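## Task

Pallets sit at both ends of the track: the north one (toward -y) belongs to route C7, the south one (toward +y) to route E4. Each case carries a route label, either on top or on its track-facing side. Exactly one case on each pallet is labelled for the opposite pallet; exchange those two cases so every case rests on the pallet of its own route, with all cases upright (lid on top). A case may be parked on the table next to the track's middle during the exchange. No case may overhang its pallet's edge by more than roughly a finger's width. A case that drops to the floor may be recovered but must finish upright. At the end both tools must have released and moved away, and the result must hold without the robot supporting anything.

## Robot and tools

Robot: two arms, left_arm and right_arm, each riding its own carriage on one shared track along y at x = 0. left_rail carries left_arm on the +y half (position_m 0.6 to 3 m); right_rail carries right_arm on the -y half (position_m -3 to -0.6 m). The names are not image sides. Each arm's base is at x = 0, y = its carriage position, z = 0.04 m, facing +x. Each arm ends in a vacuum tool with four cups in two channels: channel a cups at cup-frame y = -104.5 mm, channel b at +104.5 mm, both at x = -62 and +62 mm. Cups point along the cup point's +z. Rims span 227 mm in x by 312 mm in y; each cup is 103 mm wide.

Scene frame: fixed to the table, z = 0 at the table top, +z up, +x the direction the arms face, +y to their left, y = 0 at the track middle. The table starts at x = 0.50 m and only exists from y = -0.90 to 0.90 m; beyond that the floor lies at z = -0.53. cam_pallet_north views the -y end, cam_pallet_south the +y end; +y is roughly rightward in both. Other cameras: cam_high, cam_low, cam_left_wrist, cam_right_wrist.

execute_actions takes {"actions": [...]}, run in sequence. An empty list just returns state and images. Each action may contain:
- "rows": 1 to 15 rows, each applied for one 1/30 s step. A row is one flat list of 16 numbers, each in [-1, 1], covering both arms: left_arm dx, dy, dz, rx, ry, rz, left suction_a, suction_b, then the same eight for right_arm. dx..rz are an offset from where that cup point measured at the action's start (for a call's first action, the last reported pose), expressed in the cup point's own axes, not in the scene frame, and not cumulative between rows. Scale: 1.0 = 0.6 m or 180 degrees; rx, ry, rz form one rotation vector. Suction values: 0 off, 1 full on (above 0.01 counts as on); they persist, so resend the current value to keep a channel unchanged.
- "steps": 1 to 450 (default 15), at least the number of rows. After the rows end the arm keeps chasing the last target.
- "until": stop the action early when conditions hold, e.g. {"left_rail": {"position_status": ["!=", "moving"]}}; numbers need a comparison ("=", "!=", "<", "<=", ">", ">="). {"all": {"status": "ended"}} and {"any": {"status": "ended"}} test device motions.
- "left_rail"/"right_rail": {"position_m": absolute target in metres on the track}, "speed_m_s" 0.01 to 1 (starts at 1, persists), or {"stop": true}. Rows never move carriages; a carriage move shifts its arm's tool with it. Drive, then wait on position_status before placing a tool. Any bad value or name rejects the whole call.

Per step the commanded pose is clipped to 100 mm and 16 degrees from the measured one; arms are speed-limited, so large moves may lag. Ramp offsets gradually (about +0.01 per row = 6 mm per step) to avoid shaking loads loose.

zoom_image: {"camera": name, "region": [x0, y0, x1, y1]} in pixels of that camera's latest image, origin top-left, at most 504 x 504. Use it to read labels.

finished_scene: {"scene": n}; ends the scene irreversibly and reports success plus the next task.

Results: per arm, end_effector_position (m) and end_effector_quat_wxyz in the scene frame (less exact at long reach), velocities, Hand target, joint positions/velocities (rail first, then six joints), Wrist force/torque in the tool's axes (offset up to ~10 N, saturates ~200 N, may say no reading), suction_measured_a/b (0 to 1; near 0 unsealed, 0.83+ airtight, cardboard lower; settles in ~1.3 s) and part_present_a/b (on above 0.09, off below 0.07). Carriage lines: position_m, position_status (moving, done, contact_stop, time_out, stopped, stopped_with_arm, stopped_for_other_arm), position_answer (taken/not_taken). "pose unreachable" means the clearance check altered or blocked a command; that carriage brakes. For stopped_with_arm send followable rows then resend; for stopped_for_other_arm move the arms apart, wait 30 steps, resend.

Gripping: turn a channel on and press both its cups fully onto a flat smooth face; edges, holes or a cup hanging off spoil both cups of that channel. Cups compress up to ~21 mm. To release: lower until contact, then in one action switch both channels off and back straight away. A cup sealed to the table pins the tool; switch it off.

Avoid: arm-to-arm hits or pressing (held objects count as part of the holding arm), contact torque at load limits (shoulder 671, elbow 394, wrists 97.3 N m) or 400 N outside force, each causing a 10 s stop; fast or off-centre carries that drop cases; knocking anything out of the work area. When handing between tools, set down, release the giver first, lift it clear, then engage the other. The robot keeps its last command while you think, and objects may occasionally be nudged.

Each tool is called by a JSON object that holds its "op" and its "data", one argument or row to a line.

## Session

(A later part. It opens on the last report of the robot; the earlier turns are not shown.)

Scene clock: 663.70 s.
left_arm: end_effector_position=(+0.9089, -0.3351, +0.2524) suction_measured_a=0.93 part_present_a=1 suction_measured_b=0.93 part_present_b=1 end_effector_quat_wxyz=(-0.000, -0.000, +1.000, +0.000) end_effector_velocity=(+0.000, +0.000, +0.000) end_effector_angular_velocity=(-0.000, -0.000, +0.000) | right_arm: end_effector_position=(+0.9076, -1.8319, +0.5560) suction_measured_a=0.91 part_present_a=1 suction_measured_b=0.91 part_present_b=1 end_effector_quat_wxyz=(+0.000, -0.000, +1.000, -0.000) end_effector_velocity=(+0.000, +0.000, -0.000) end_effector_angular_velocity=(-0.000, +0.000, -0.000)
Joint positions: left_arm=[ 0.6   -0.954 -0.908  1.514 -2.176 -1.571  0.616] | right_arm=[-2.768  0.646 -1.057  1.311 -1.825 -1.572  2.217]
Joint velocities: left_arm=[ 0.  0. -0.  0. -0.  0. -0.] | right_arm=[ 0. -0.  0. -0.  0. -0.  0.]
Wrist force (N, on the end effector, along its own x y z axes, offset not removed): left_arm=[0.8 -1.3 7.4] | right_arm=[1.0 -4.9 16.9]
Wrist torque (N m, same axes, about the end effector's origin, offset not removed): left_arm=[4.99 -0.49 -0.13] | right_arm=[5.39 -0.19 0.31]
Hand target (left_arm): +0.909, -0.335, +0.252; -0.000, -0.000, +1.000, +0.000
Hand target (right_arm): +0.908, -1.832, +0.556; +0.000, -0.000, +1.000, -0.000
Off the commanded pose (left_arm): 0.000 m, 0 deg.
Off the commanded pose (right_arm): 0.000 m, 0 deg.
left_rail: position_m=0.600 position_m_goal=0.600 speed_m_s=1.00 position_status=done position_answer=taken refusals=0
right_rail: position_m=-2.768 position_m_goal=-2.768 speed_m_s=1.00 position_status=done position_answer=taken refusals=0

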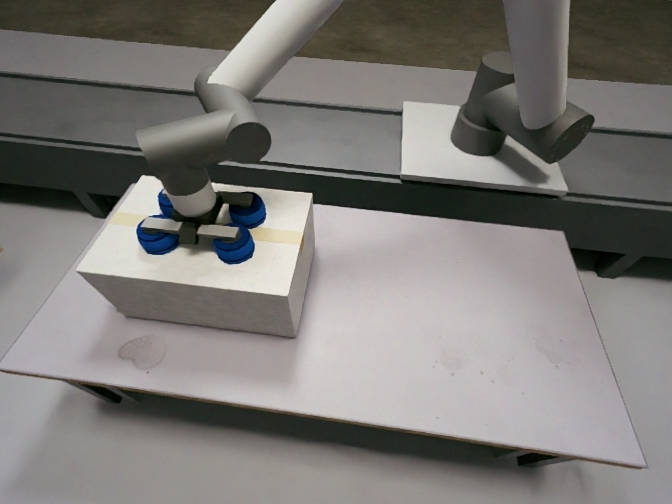

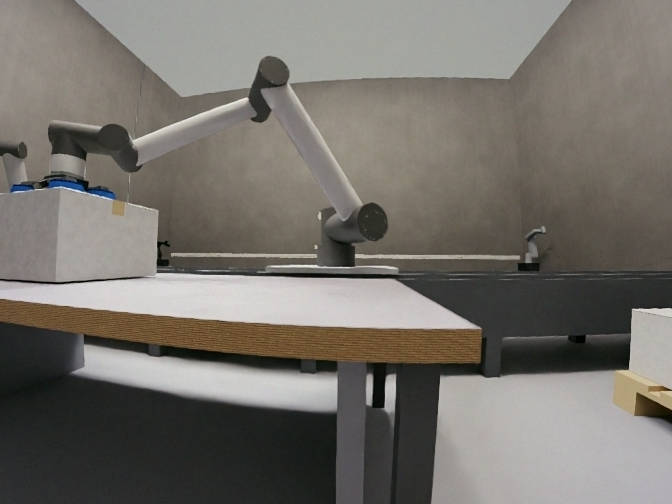

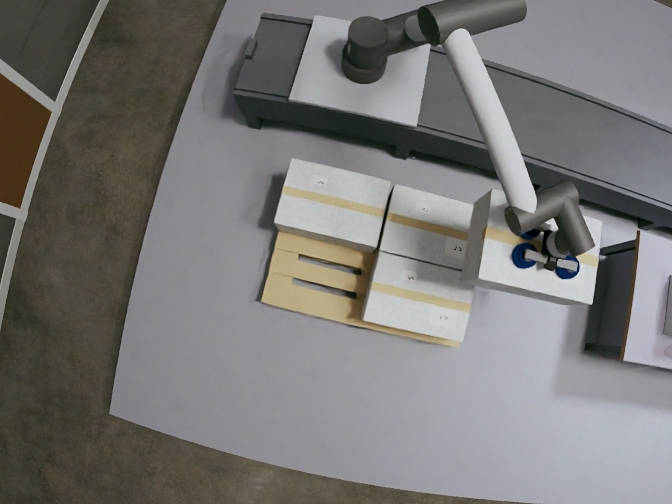

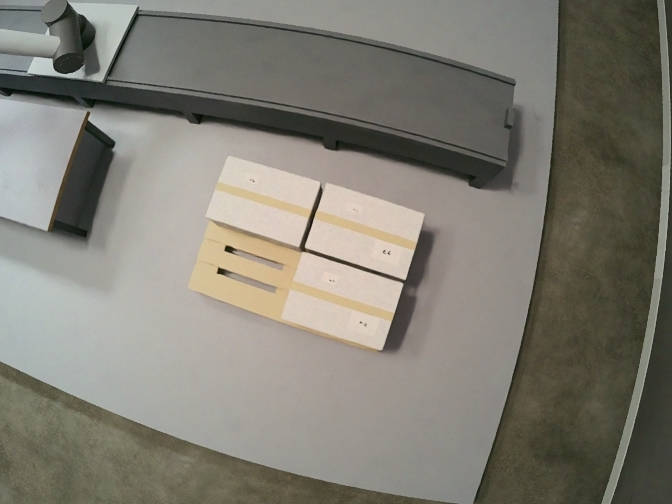

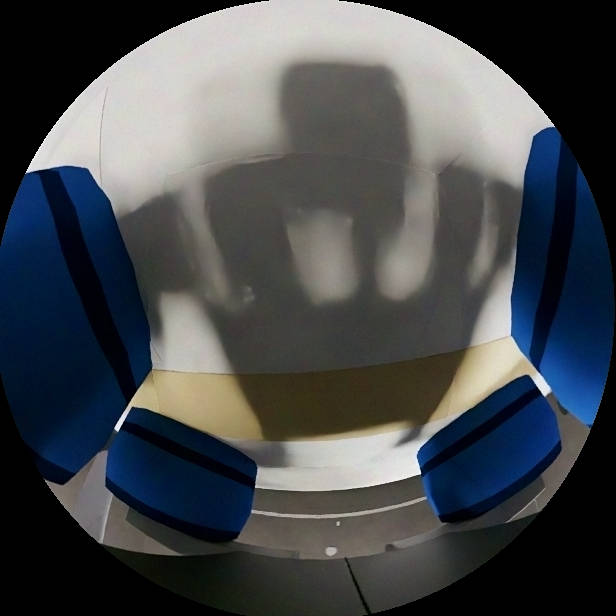

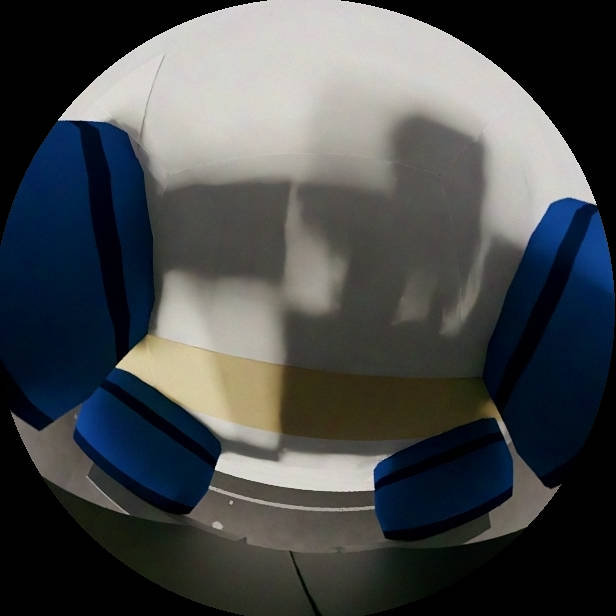

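{"op": "execute_actions", "data": {
  "actions": [
    {"rows":[
[0,0,0.0010,0,0,0,1,1, 0,0,0,0,0,0,1,1],
[0,0,0.0028,0,0,0,1,1, 0,0,0,0,0,0,1,1],
[0,0,0.0046,0,0,0,1,1, 0,0,0,0,0,0,1,1],
[0,0,0.0056,0,0,0,1,1, 0,0,0,0,0,0,1,1]
],"steps":4}
  ]
}}

Scene clock: 673.80 s.
left_arm: end_effector_position=(+0.9089, -0.3351, +0.2516) suction_measured_a=0.93 part_present_a=1 suction_measured_b=0.93 part_present_b=1 end_effector_quat_wxyz=(-0.000, -0.000, +1.000, +0.000) end_effector_velocity=(-0.000, +0.000, -0.018) end_effector_angular_velocity=(+0.000, +0.000, -0.000) | right_arm: end_effector_position=(+0.9076, -1.8319, +0.5560) suction_measured_a=0.91 part_present_a=1 suction_measured_b=0.91 part_present_b=1 end_effector_quat_wxyz=(+0.000, -0.000, +1.000, -0.000) end_effector_velocity=(+0.000, +0.000, -0.000) end_effector_angular_velocity=(-0.000, +0.000, +0.000)
Joint positions: left_arm=[ 0.6   -0.954 -0.908  1.514 -2.177 -1.571  0.616] | right_arm=[-2.768  0.646 -1.057  1.311 -1.825 -1.572  2.217]
Joint velocities: left_arm=[ 0.    -0.     0.012  0.008 -0.019 -0.     0.   ] | right_arm=[ 0. -0.  0. -0.  0.  0. -0.]
Wrist force (N, on the end effector, along its own x y z axes, offset not removed): left_arm=[3.4 -3.9 8.0] | right_arm=[3.1 -8.4 14.4]
Wrist torque (N m, same axes, about the end effector's origin, offset not removed): left_arm=[4.68 -0.73 -0.07] | right_arm=[5.06 -0.59 0.43]
Hand target (left_arm): +0.909, -0.335, +0.249; -0.000, -0.000, +1.000, +0.000
Hand target (right_arm): +0.908, -1.832, +0.556; +0.000, -0.000, +1.000, -0.000
Off the commanded pose (left_arm): 0.003 m, 0 deg.
Off the commanded pose (right_arm): 0.000 m, 0 deg.
left_rail: position_m=0.600 position_m_goal=0.600 speed_m_s=1.00 position_status=done position_answer=taken refusals=0
right_rail: position_m=-2.768 position_m_goal=-2.768 speed_m_s=1.00 position_status=done position_answer=taken refusals=0

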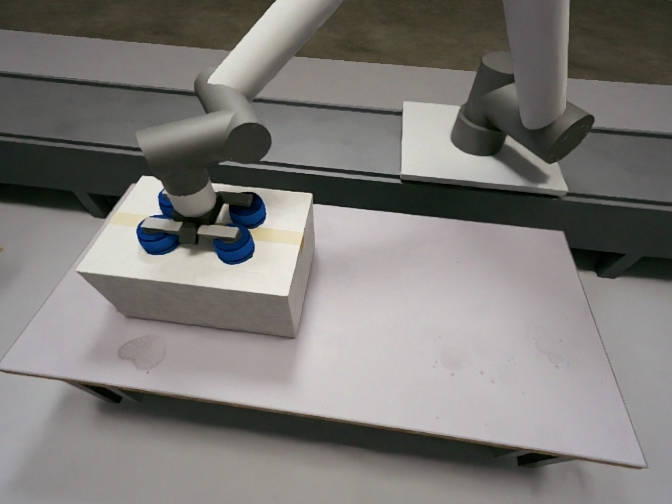

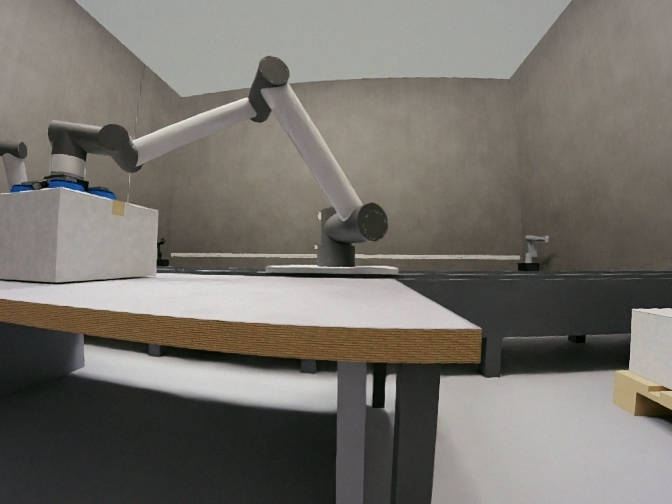

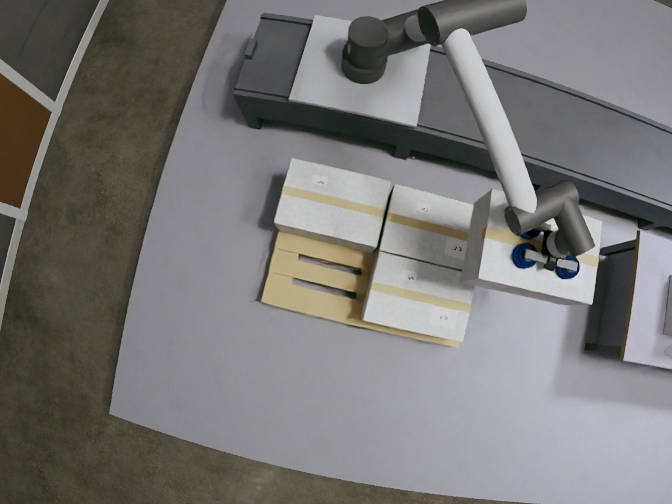

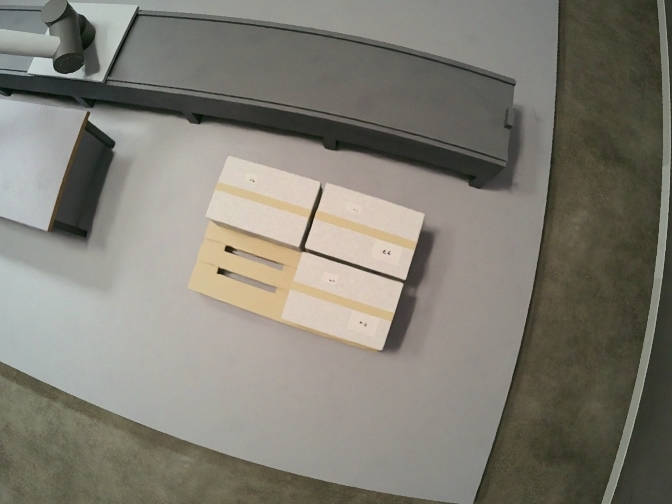

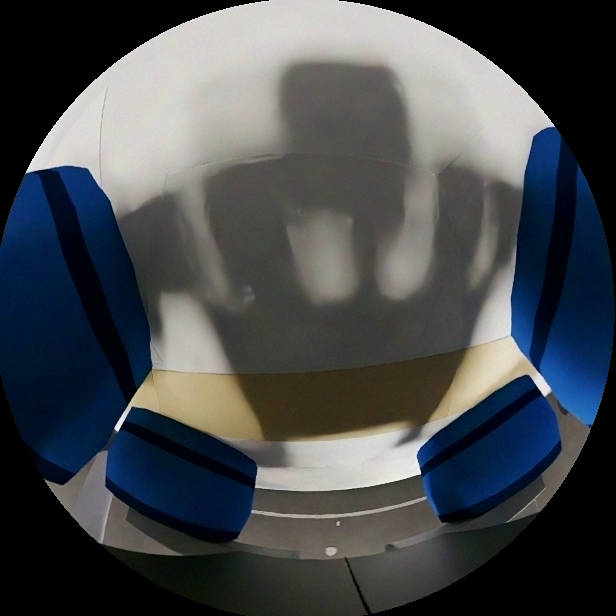

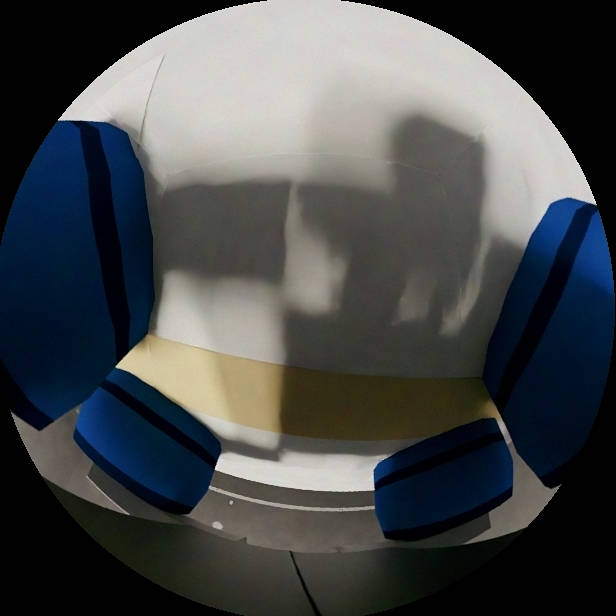

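{"op": "execute_actions", "data": {
  "actions": []
}}

{"op": "zoom_image", "data": {
  "camera": "cam_low",
  "region": [0, 250, 180, 300]
}}

Scene clock: 683.17 s.
left_arm: end_effector_position=(+0.9089, -0.3351, +0.2490) suction_measured_a=0.93 part_present_a=1 suction_measured_b=0.93 part_present_b=1 end_effector_quat_wxyz=(-0.000, -0.000, +1.000, +0.000) end_effector_velocity=(-0.000, -0.000, +0.000) end_effector_angular_velocity=(+0.000, -0.000, +0.000) | right_arm: end_effector_position=(+0.9076, -1.8319, +0.5560) suction_measured_a=0.91 part_present_a=1 suction_measured_b=0.91 part_present_b=1 end_effector_quat_wxyz=(+0.000, -0.000, +1.000, -0.000) end_effector_velocity=(+0.000, -0.000, -0.000) end_effector_angular_velocity=(-0.000, -0.000, -0.000)
Joint positions: left_arm=[ 0.6   -0.954 -0.906  1.515 -2.18  -1.571  0.616] | right_arm=[-2.768  0.646 -1.057  1.311 -1.825 -1.572  2.217]
Joint velocities: left_arm=[ 0. -0. -0.  0. -0.  0. -0.] | right_arm=[ 0.  0.  0. -0.  0. -0.  0.]
Wrist force (N, on the end effector, along its own x y z axes, offset not removed): left_arm=[1.5 -4.5 7.6] | right_arm=[2.3 -2.7 16.1]
Wrist torque (N m, same axes, about the end effector's origin, offset not removed): left_arm=[4.56 -0.42 -0.04] | right_arm=[6.05 -0.54 0.45]
Hand target (left_arm): +0.909, -0.335, +0.249; -0.000, -0.000, +1.000, +0.000
Hand target (right_arm): +0.908, -1.832, +0.556; +0.000, -0.000, +1.000, -0.000
Off the commanded pose (left_arm): 0.000 m, 0 deg.
Off the commanded pose (right_arm): 0.000 m, 0 deg.
left_rail: position_m=0.600 position_m_goal=0.600 speed_m_s=1.00 position_status=done position_answer=taken refusals=0
right_rail: position_m=-2.768 position_m_goal=-2.768 speed_m_s=1.00 position_status=done position_answer=taken refusals=0

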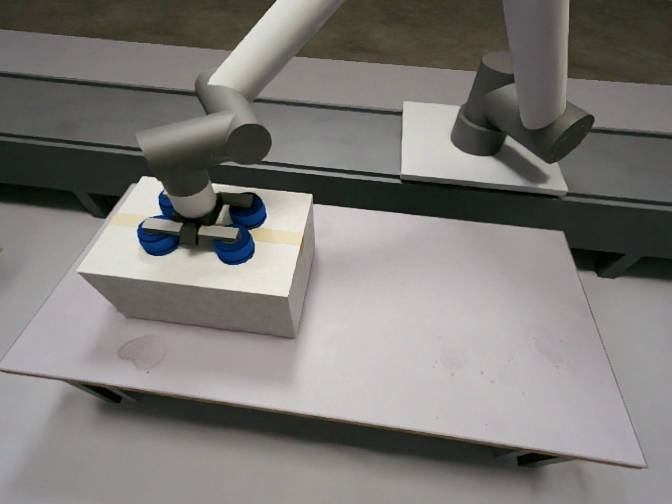

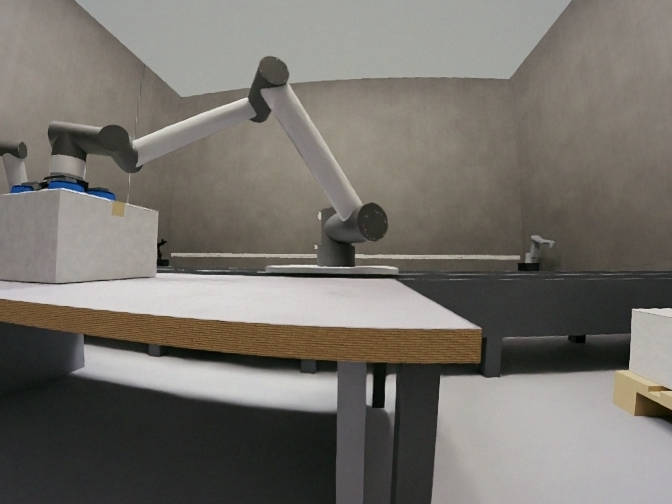

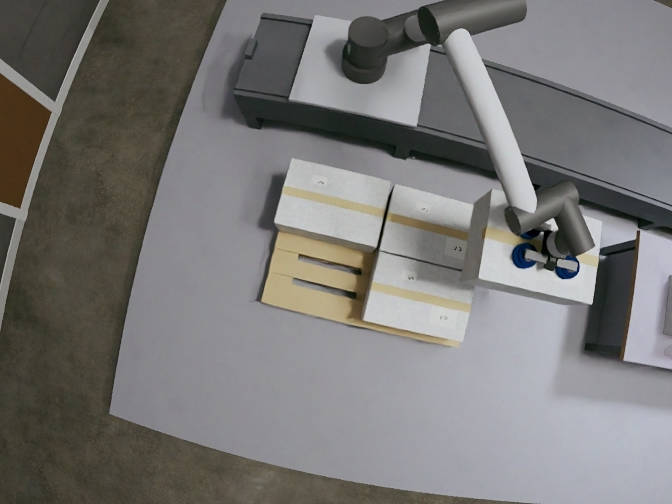

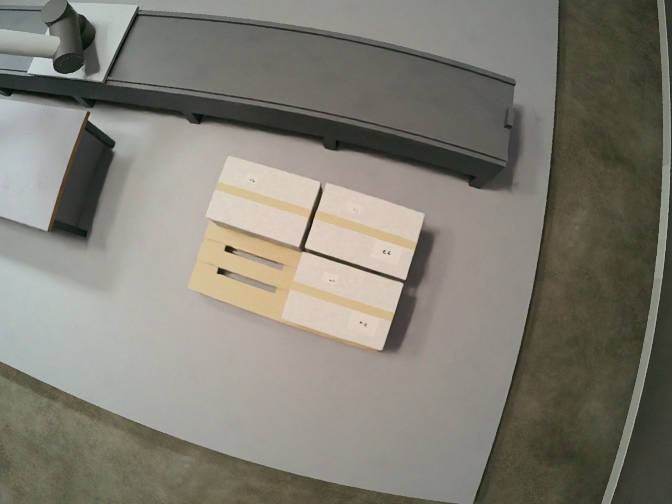

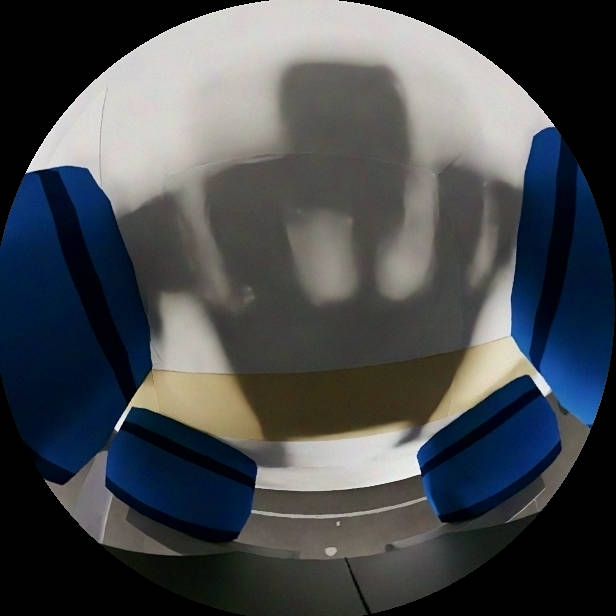

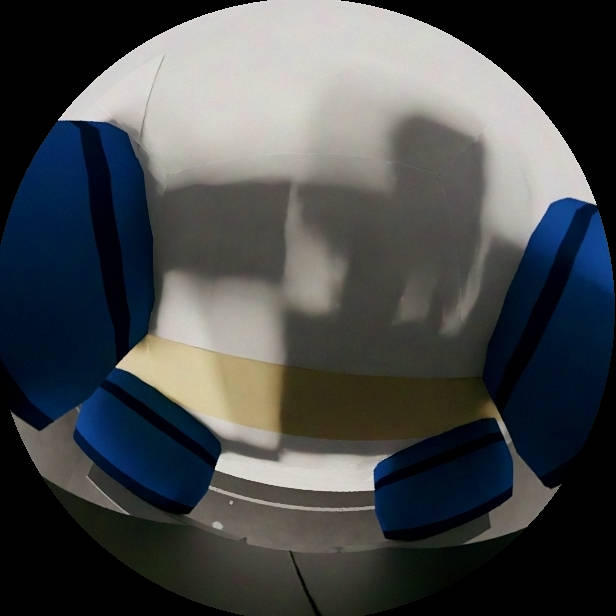

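Region (0, 250, 180, 300) of cam_low's 672x504 image, scaled by 2.800, with more detail than that image has.

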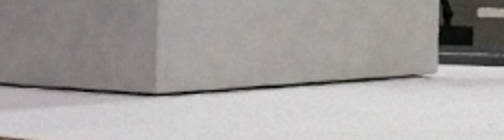

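{"op": "execute_actions", "data": {
  "actions": [
    {"rows":[
[0,0,0.0012,0,0,0,1,1, 0,0,0,0,0,0,1,1],
[0,0,0.0028,0,0,0,1,1, 0,0,0,0,0,0,1,1]
],"steps":2}
  ]
}}

Scene clock: 689.97 s.
left_arm: end_effector_position=(+0.9089, -0.3351, +0.2490) suction_measured_a=0.93 part_present_a=1 suction_measured_b=0.93 part_present_b=1 end_effector_quat_wxyz=(-0.000, -0.000, +1.000, +0.000) end_effector_velocity=(+0.000, -0.000, -0.004) end_effector_angular_velocity=(-0.001, -0.001, -0.000) | right_arm: end_effector_position=(+0.9076, -1.8319, +0.5560) suction_measured_a=0.91 part_present_a=1 suction_measured_b=0.91 part_present_b=1 end_effector_quat_wxyz=(+0.000, -0.000, +1.000, -0.000) end_effector_velocity=(-0.000, -0.000, +0.000) end_effector_angular_velocity=(-0.000, -0.000, -0.000)
Joint positions: left_arm=[ 0.6   -0.954 -0.906  1.515 -2.18  -1.571  0.616] | right_arm=[-2.768  0.646 -1.057  1.311 -1.825 -1.572  2.217]
Joint velocities: left_arm=[ 0.     0.     0.003  0.002 -0.005  0.     0.   ] | right_arm=[ 0. -0. -0.  0.  0. -0.  0.]
Wrist force (N, on the end effector, along its own x y z axes, offset not removed): left_arm=[2.1 -1.9 15.4] | right_arm=[1.3 -5.1 19.4]
Wrist torque (N m, same axes, about the end effector's origin, offset not removed): left_arm=[4.64 -0.37 -0.08] | right_arm=[5.47 -0.29 0.47]
Hand target (left_arm): +0.909, -0.335, +0.247; -0.000, -0.000, +1.000, +0.000
Hand target (right_arm): +0.908, -1.832, +0.556; +0.000, -0.000, +1.000, -0.000
Off the commanded pose (left_arm): 0.002 m, 0 deg.
Off the commanded pose (right_arm): 0.000 m, 0 deg.
left_rail: position_m=0.600 position_m_goal=0.600 speed_m_s=1.00 position_status=done position_answer=taken refusals=0
right_rail: position_m=-2.768 position_m_goal=-2.768 speed_m_s=1.00 position_status=done position_answer=taken refusals=0

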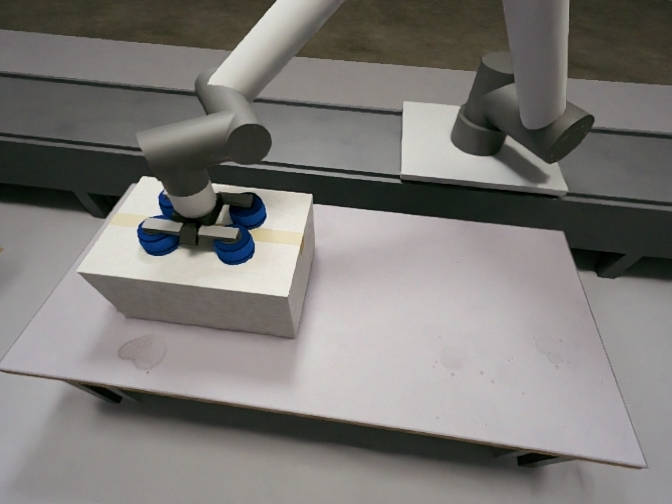

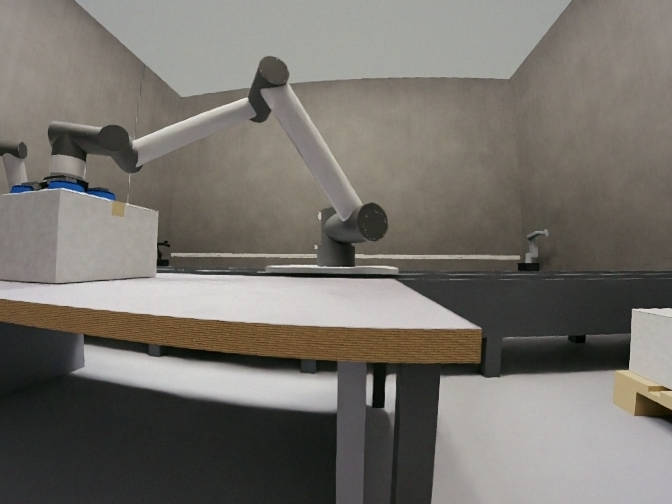

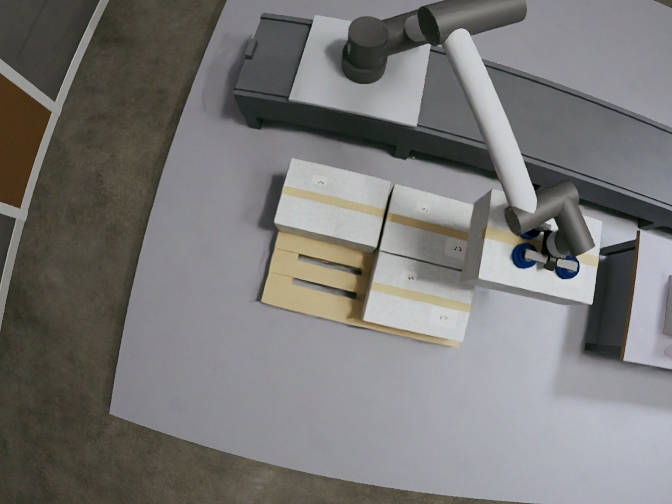

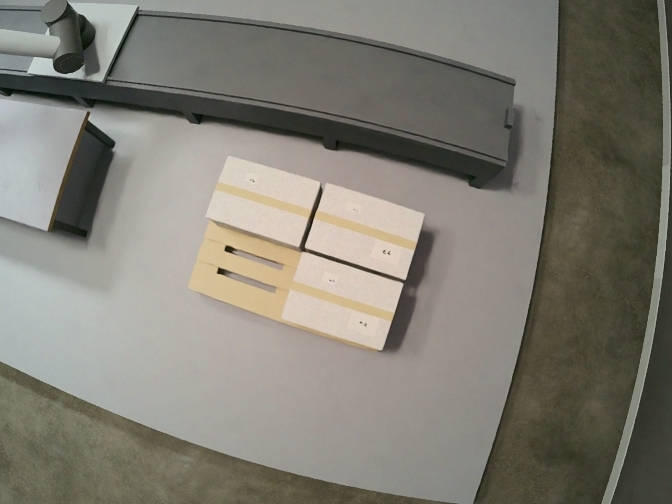

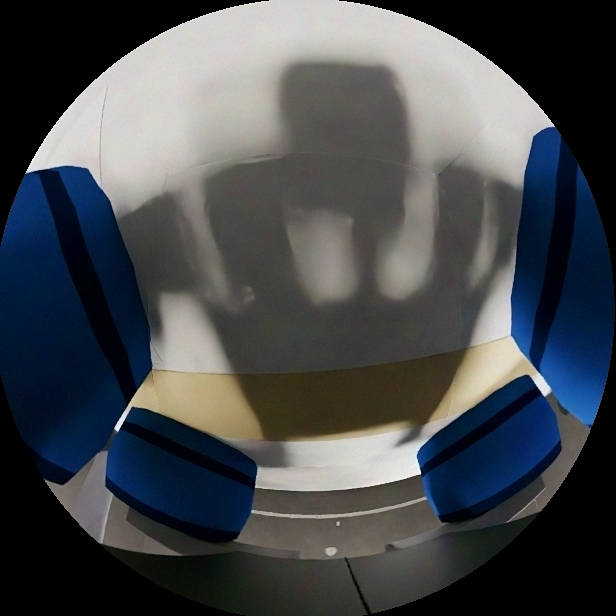

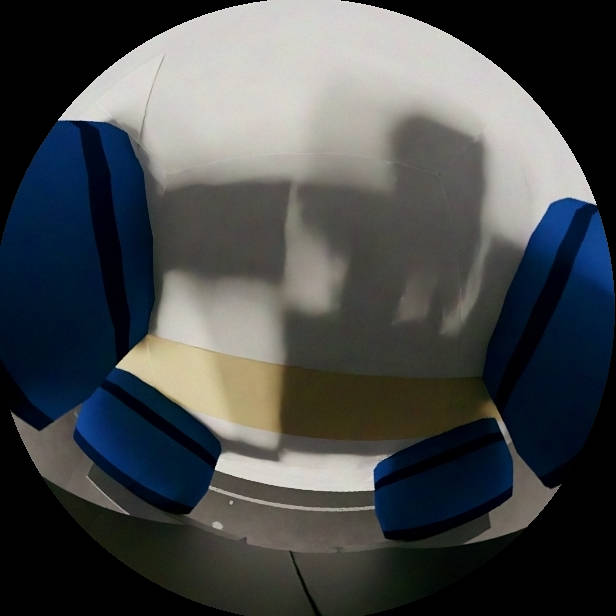

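{"op": "execute_actions", "data": {
  "actions": []
}}

Scene clock: 707.77 s.
left_arm: end_effector_position=(+0.9089, -0.3351, +0.2474) suction_measured_a=0.93 part_present_a=1 suction_measured_b=0.93 part_present_b=1 end_effector_quat_wxyz=(-0.000, -0.000, +1.000, +0.000) end_effector_velocity=(-0.000, +0.000, -0.000) end_effector_angular_velocity=(+0.000, +0.000, +0.000) | right_arm: end_effector_position=(+0.9076, -1.8319, +0.5560) suction_measured_a=0.91 part_present_a=1 suction_measured_b=0.91 part_present_b=1 end_effector_quat_wxyz=(+0.000, -0.000, +1.000, -0.000) end_effector_velocity=(-0.000, -0.000, +0.000) end_effector_angular_velocity=(-0.000, -0.000, -0.000)
Joint positions: left_arm=[ 0.6   -0.954 -0.905  1.516 -2.181 -1.571  0.616] | right_arm=[-2.768  0.646 -1.057  1.311 -1.825 -1.572  2.217]
Joint velocities: left_arm=[ 0. -0.  0. -0.  0.  0. -0.] | right_arm=[ 0.  0. -0.  0. -0. -0.  0.]
Wrist force (N, on the end effector, along its own x y z axes, offset not removed): left_arm=[2.8 8.9 -29.1] | right_arm=[1.5 -2.5 17.5]
Wrist torque (N m, same axes, about the end effector's origin, offset not removed): left_arm=[13.68 -4.79 0.23] | right_arm=[5.91 -0.37 0.38]
Hand target (left_arm): +0.909, -0.335, +0.247; -0.000, -0.000, +1.000, +0.000
Hand target (right_arm): +0.908, -1.832, +0.556; +0.000, -0.000, +1.000, -0.000
Off the commanded pose (left_arm): 0.000 m, 0 deg.
Off the commanded pose (right_arm): 0.000 m, 0 deg.
left_rail: position_m=0.600 position_m_goal=0.600 speed_m_s=1.00 position_status=done position_answer=taken refusals=0
right_rail: position_m=-2.768 position_m_goal=-2.768 speed_m_s=1.00 position_status=done position_answer=taken refusals=0

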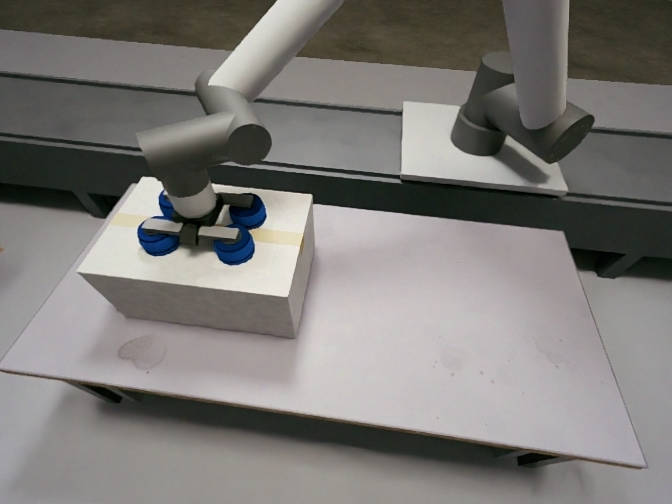

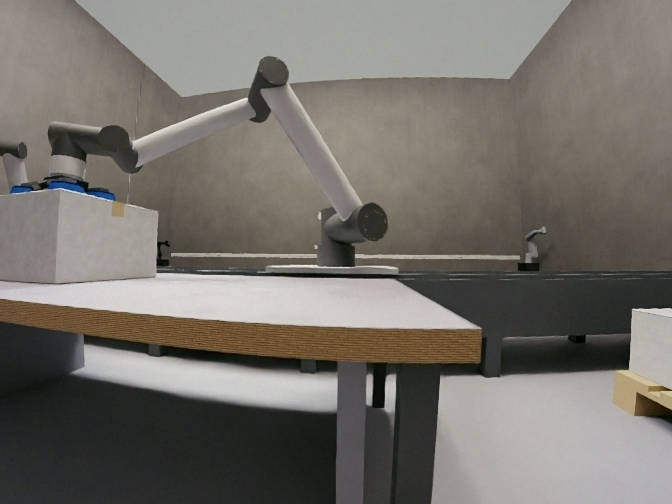

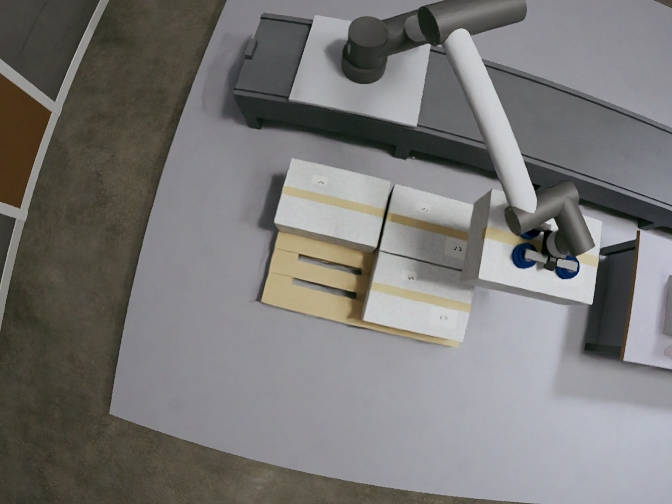

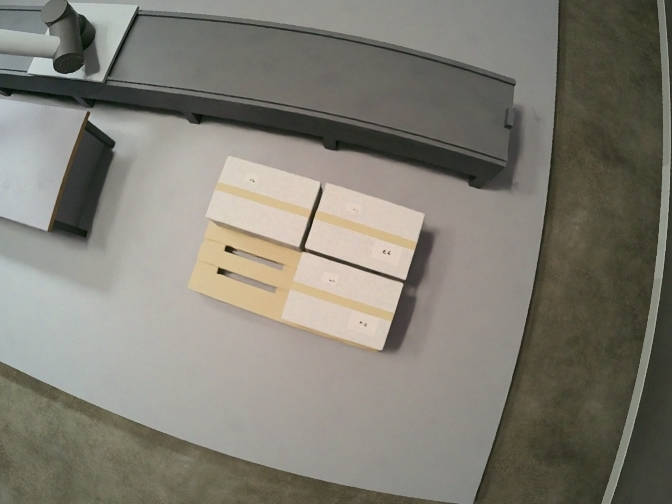

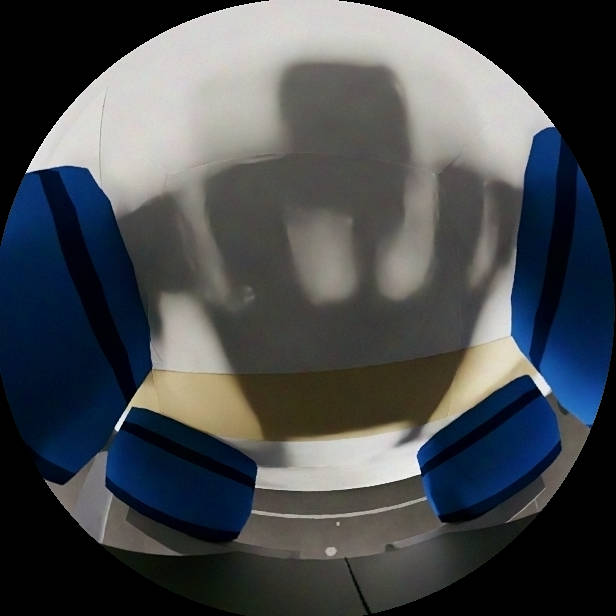

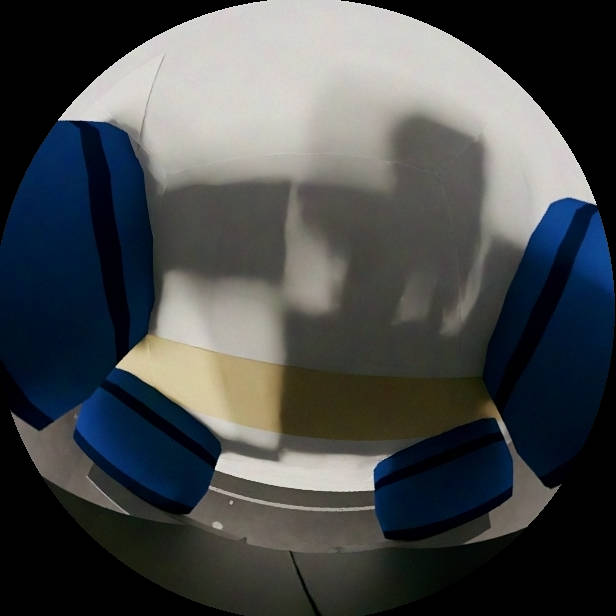

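{"op": "execute_actions", "data": {
  "actions": [
    {"rows":[
[0,0,-0.0012,0,0,0,0,0, 0,0,0,0,0,0,1,1],
[0,0,-0.0047,0,0,0,0,0, 0,0,0,0,0,0,1,1],
[0,0,-0.0103,0,0,0,0,0, 0,0,0,0,0,0,1,1],
[0,0,-0.0179,0,0,0,0,0, 0,0,0,0,0,0,1,1],
[0,0,-0.0271,0,0,0,0,0, 0,0,0,0,0,0,1,1],
[0,0,-0.0374,0,0,0,0,0, 0,0,0,0,0,0,1,1],
[0,0,-0.0485,0,0,0,0,0, 0,0,0,0,0,0,1,1],
[0,0,-0.0598,0,0,0,0,0, 0,0,0,0,0,0,1,1],
[0,0,-0.0709,0,0,0,0,0, 0,0,0,0,0,0,1,1],
[0,0,-0.0812,0,0,0,0,0, 0,0,0,0,0,0,1,1],
[0,0,-0.0904,0,0,0,0,0, 0,0,0,0,0,0,1,1],
[0,0,-0.0980,0,0,0,0,0, 0,0,0,0,0,0,1,1],
[0,0,-0.1036,0,0,0,0,0, 0,0,0,0,0,0,1,1],
[0,0,-0.1071,0,0,0,0,0, 0,0,0,0,0,0,1,1],
[0,0,-0.1083,0,0,0,0,0, 0,0,0,0,0,0,1,1]
],"steps":15}
  ]
}}

Scene clock: 753.60 s.
left_arm: end_effector_position=(+0.9088, -0.3349, +0.2995) suction_measured_a=0.00 part_present_a=0 suction_measured_b=0.00 part_present_b=0 end_effector_quat_wxyz=(-0.001, -0.000, +1.000, +0.000) end_effector_velocity=(+0.001, -0.002, +0.131) end_effector_angular_velocity=(-0.006, -0.004, +0.000) | right_arm: end_effector_position=(+0.9076, -1.8319, +0.5560) suction_measured_a=0.91 part_present_a=1 suction_measured_b=0.91 part_present_b=1 end_effector_quat_wxyz=(+0.000, -0.000, +1.000, -0.000) end_effector_velocity=(-0.000, +0.000, -0.000) end_effector_angular_velocity=(+0.000, +0.000, -0.000)
Joint positions: left_arm=[ 0.6   -0.954 -0.938  1.492 -2.124 -1.571  0.616] | right_arm=[-2.768  0.646 -1.057  1.311 -1.825 -1.572  2.217]
Joint velocities: left_arm=[ 0.     0.    -0.079 -0.065  0.137  0.    -0.   ] | right_arm=[ 0.  0.  0. -0.  0.  0.  0.]
Wrist force (N, on the end effector, along its own x y z axes, offset not removed): left_arm=[-0.7 0.1 -7.9] | right_arm=[4.3 -3.6 16.9]
Wrist torque (N m, same axes, about the end effector's origin, offset not removed): left_arm=[0.11 0.17 0.03] | right_arm=[5.57 -0.67 0.28]
Hand target (left_arm): +0.909, -0.335, +0.312; -0.000, -0.000, +1.000, +0.000
Hand target (right_arm): +0.908, -1.832, +0.556; +0.000, -0.000, +1.000, -0.000
Off the commanded pose (left_arm): 0.013 m, 0 deg.
Off the commanded pose (right_arm): 0.000 m, 0 deg.
left_rail: position_m=0.600 position_m_goal=0.600 speed_m_s=1.00 position_status=done position_answer=taken refusals=0
right_rail: position_m=-2.768 position_m_goal=-2.768 speed_m_s=1.00 position_status=done position_answer=taken refusals=0

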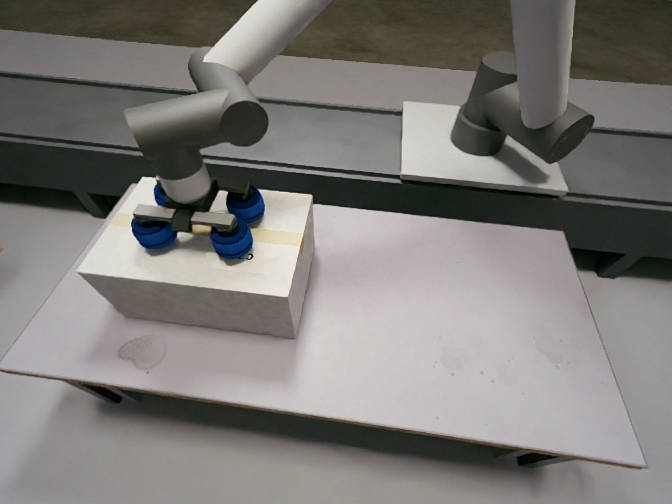

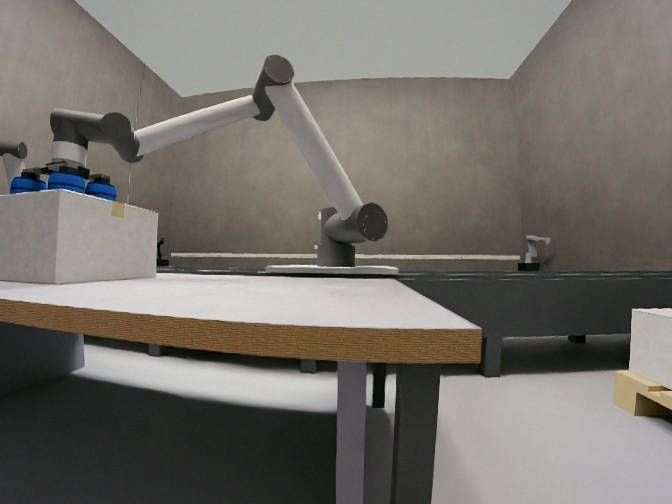

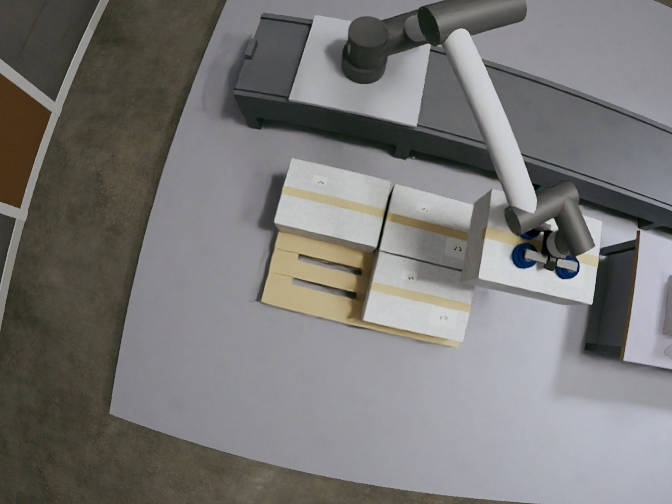

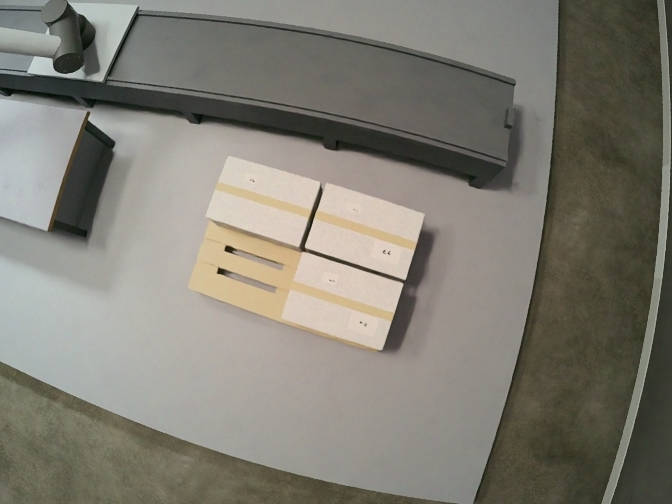

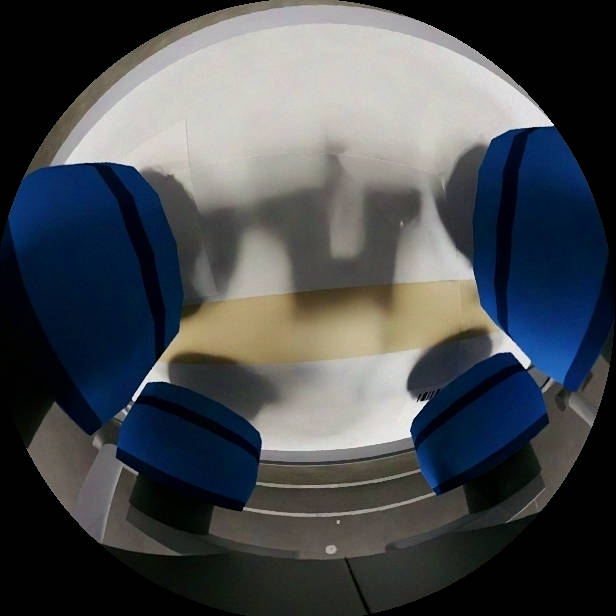

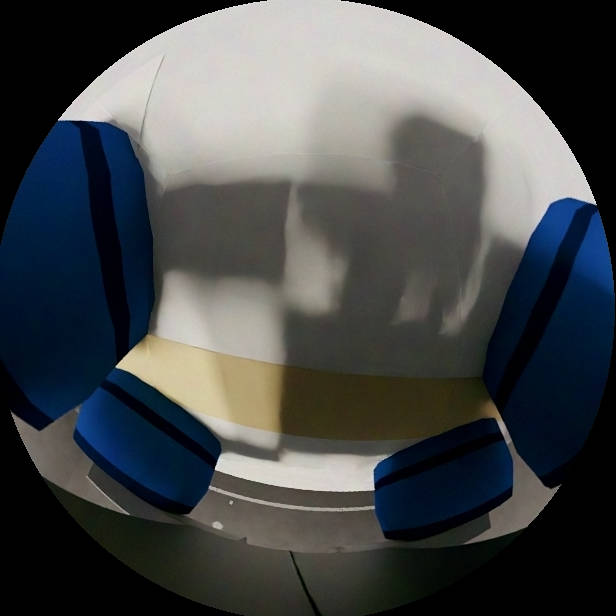

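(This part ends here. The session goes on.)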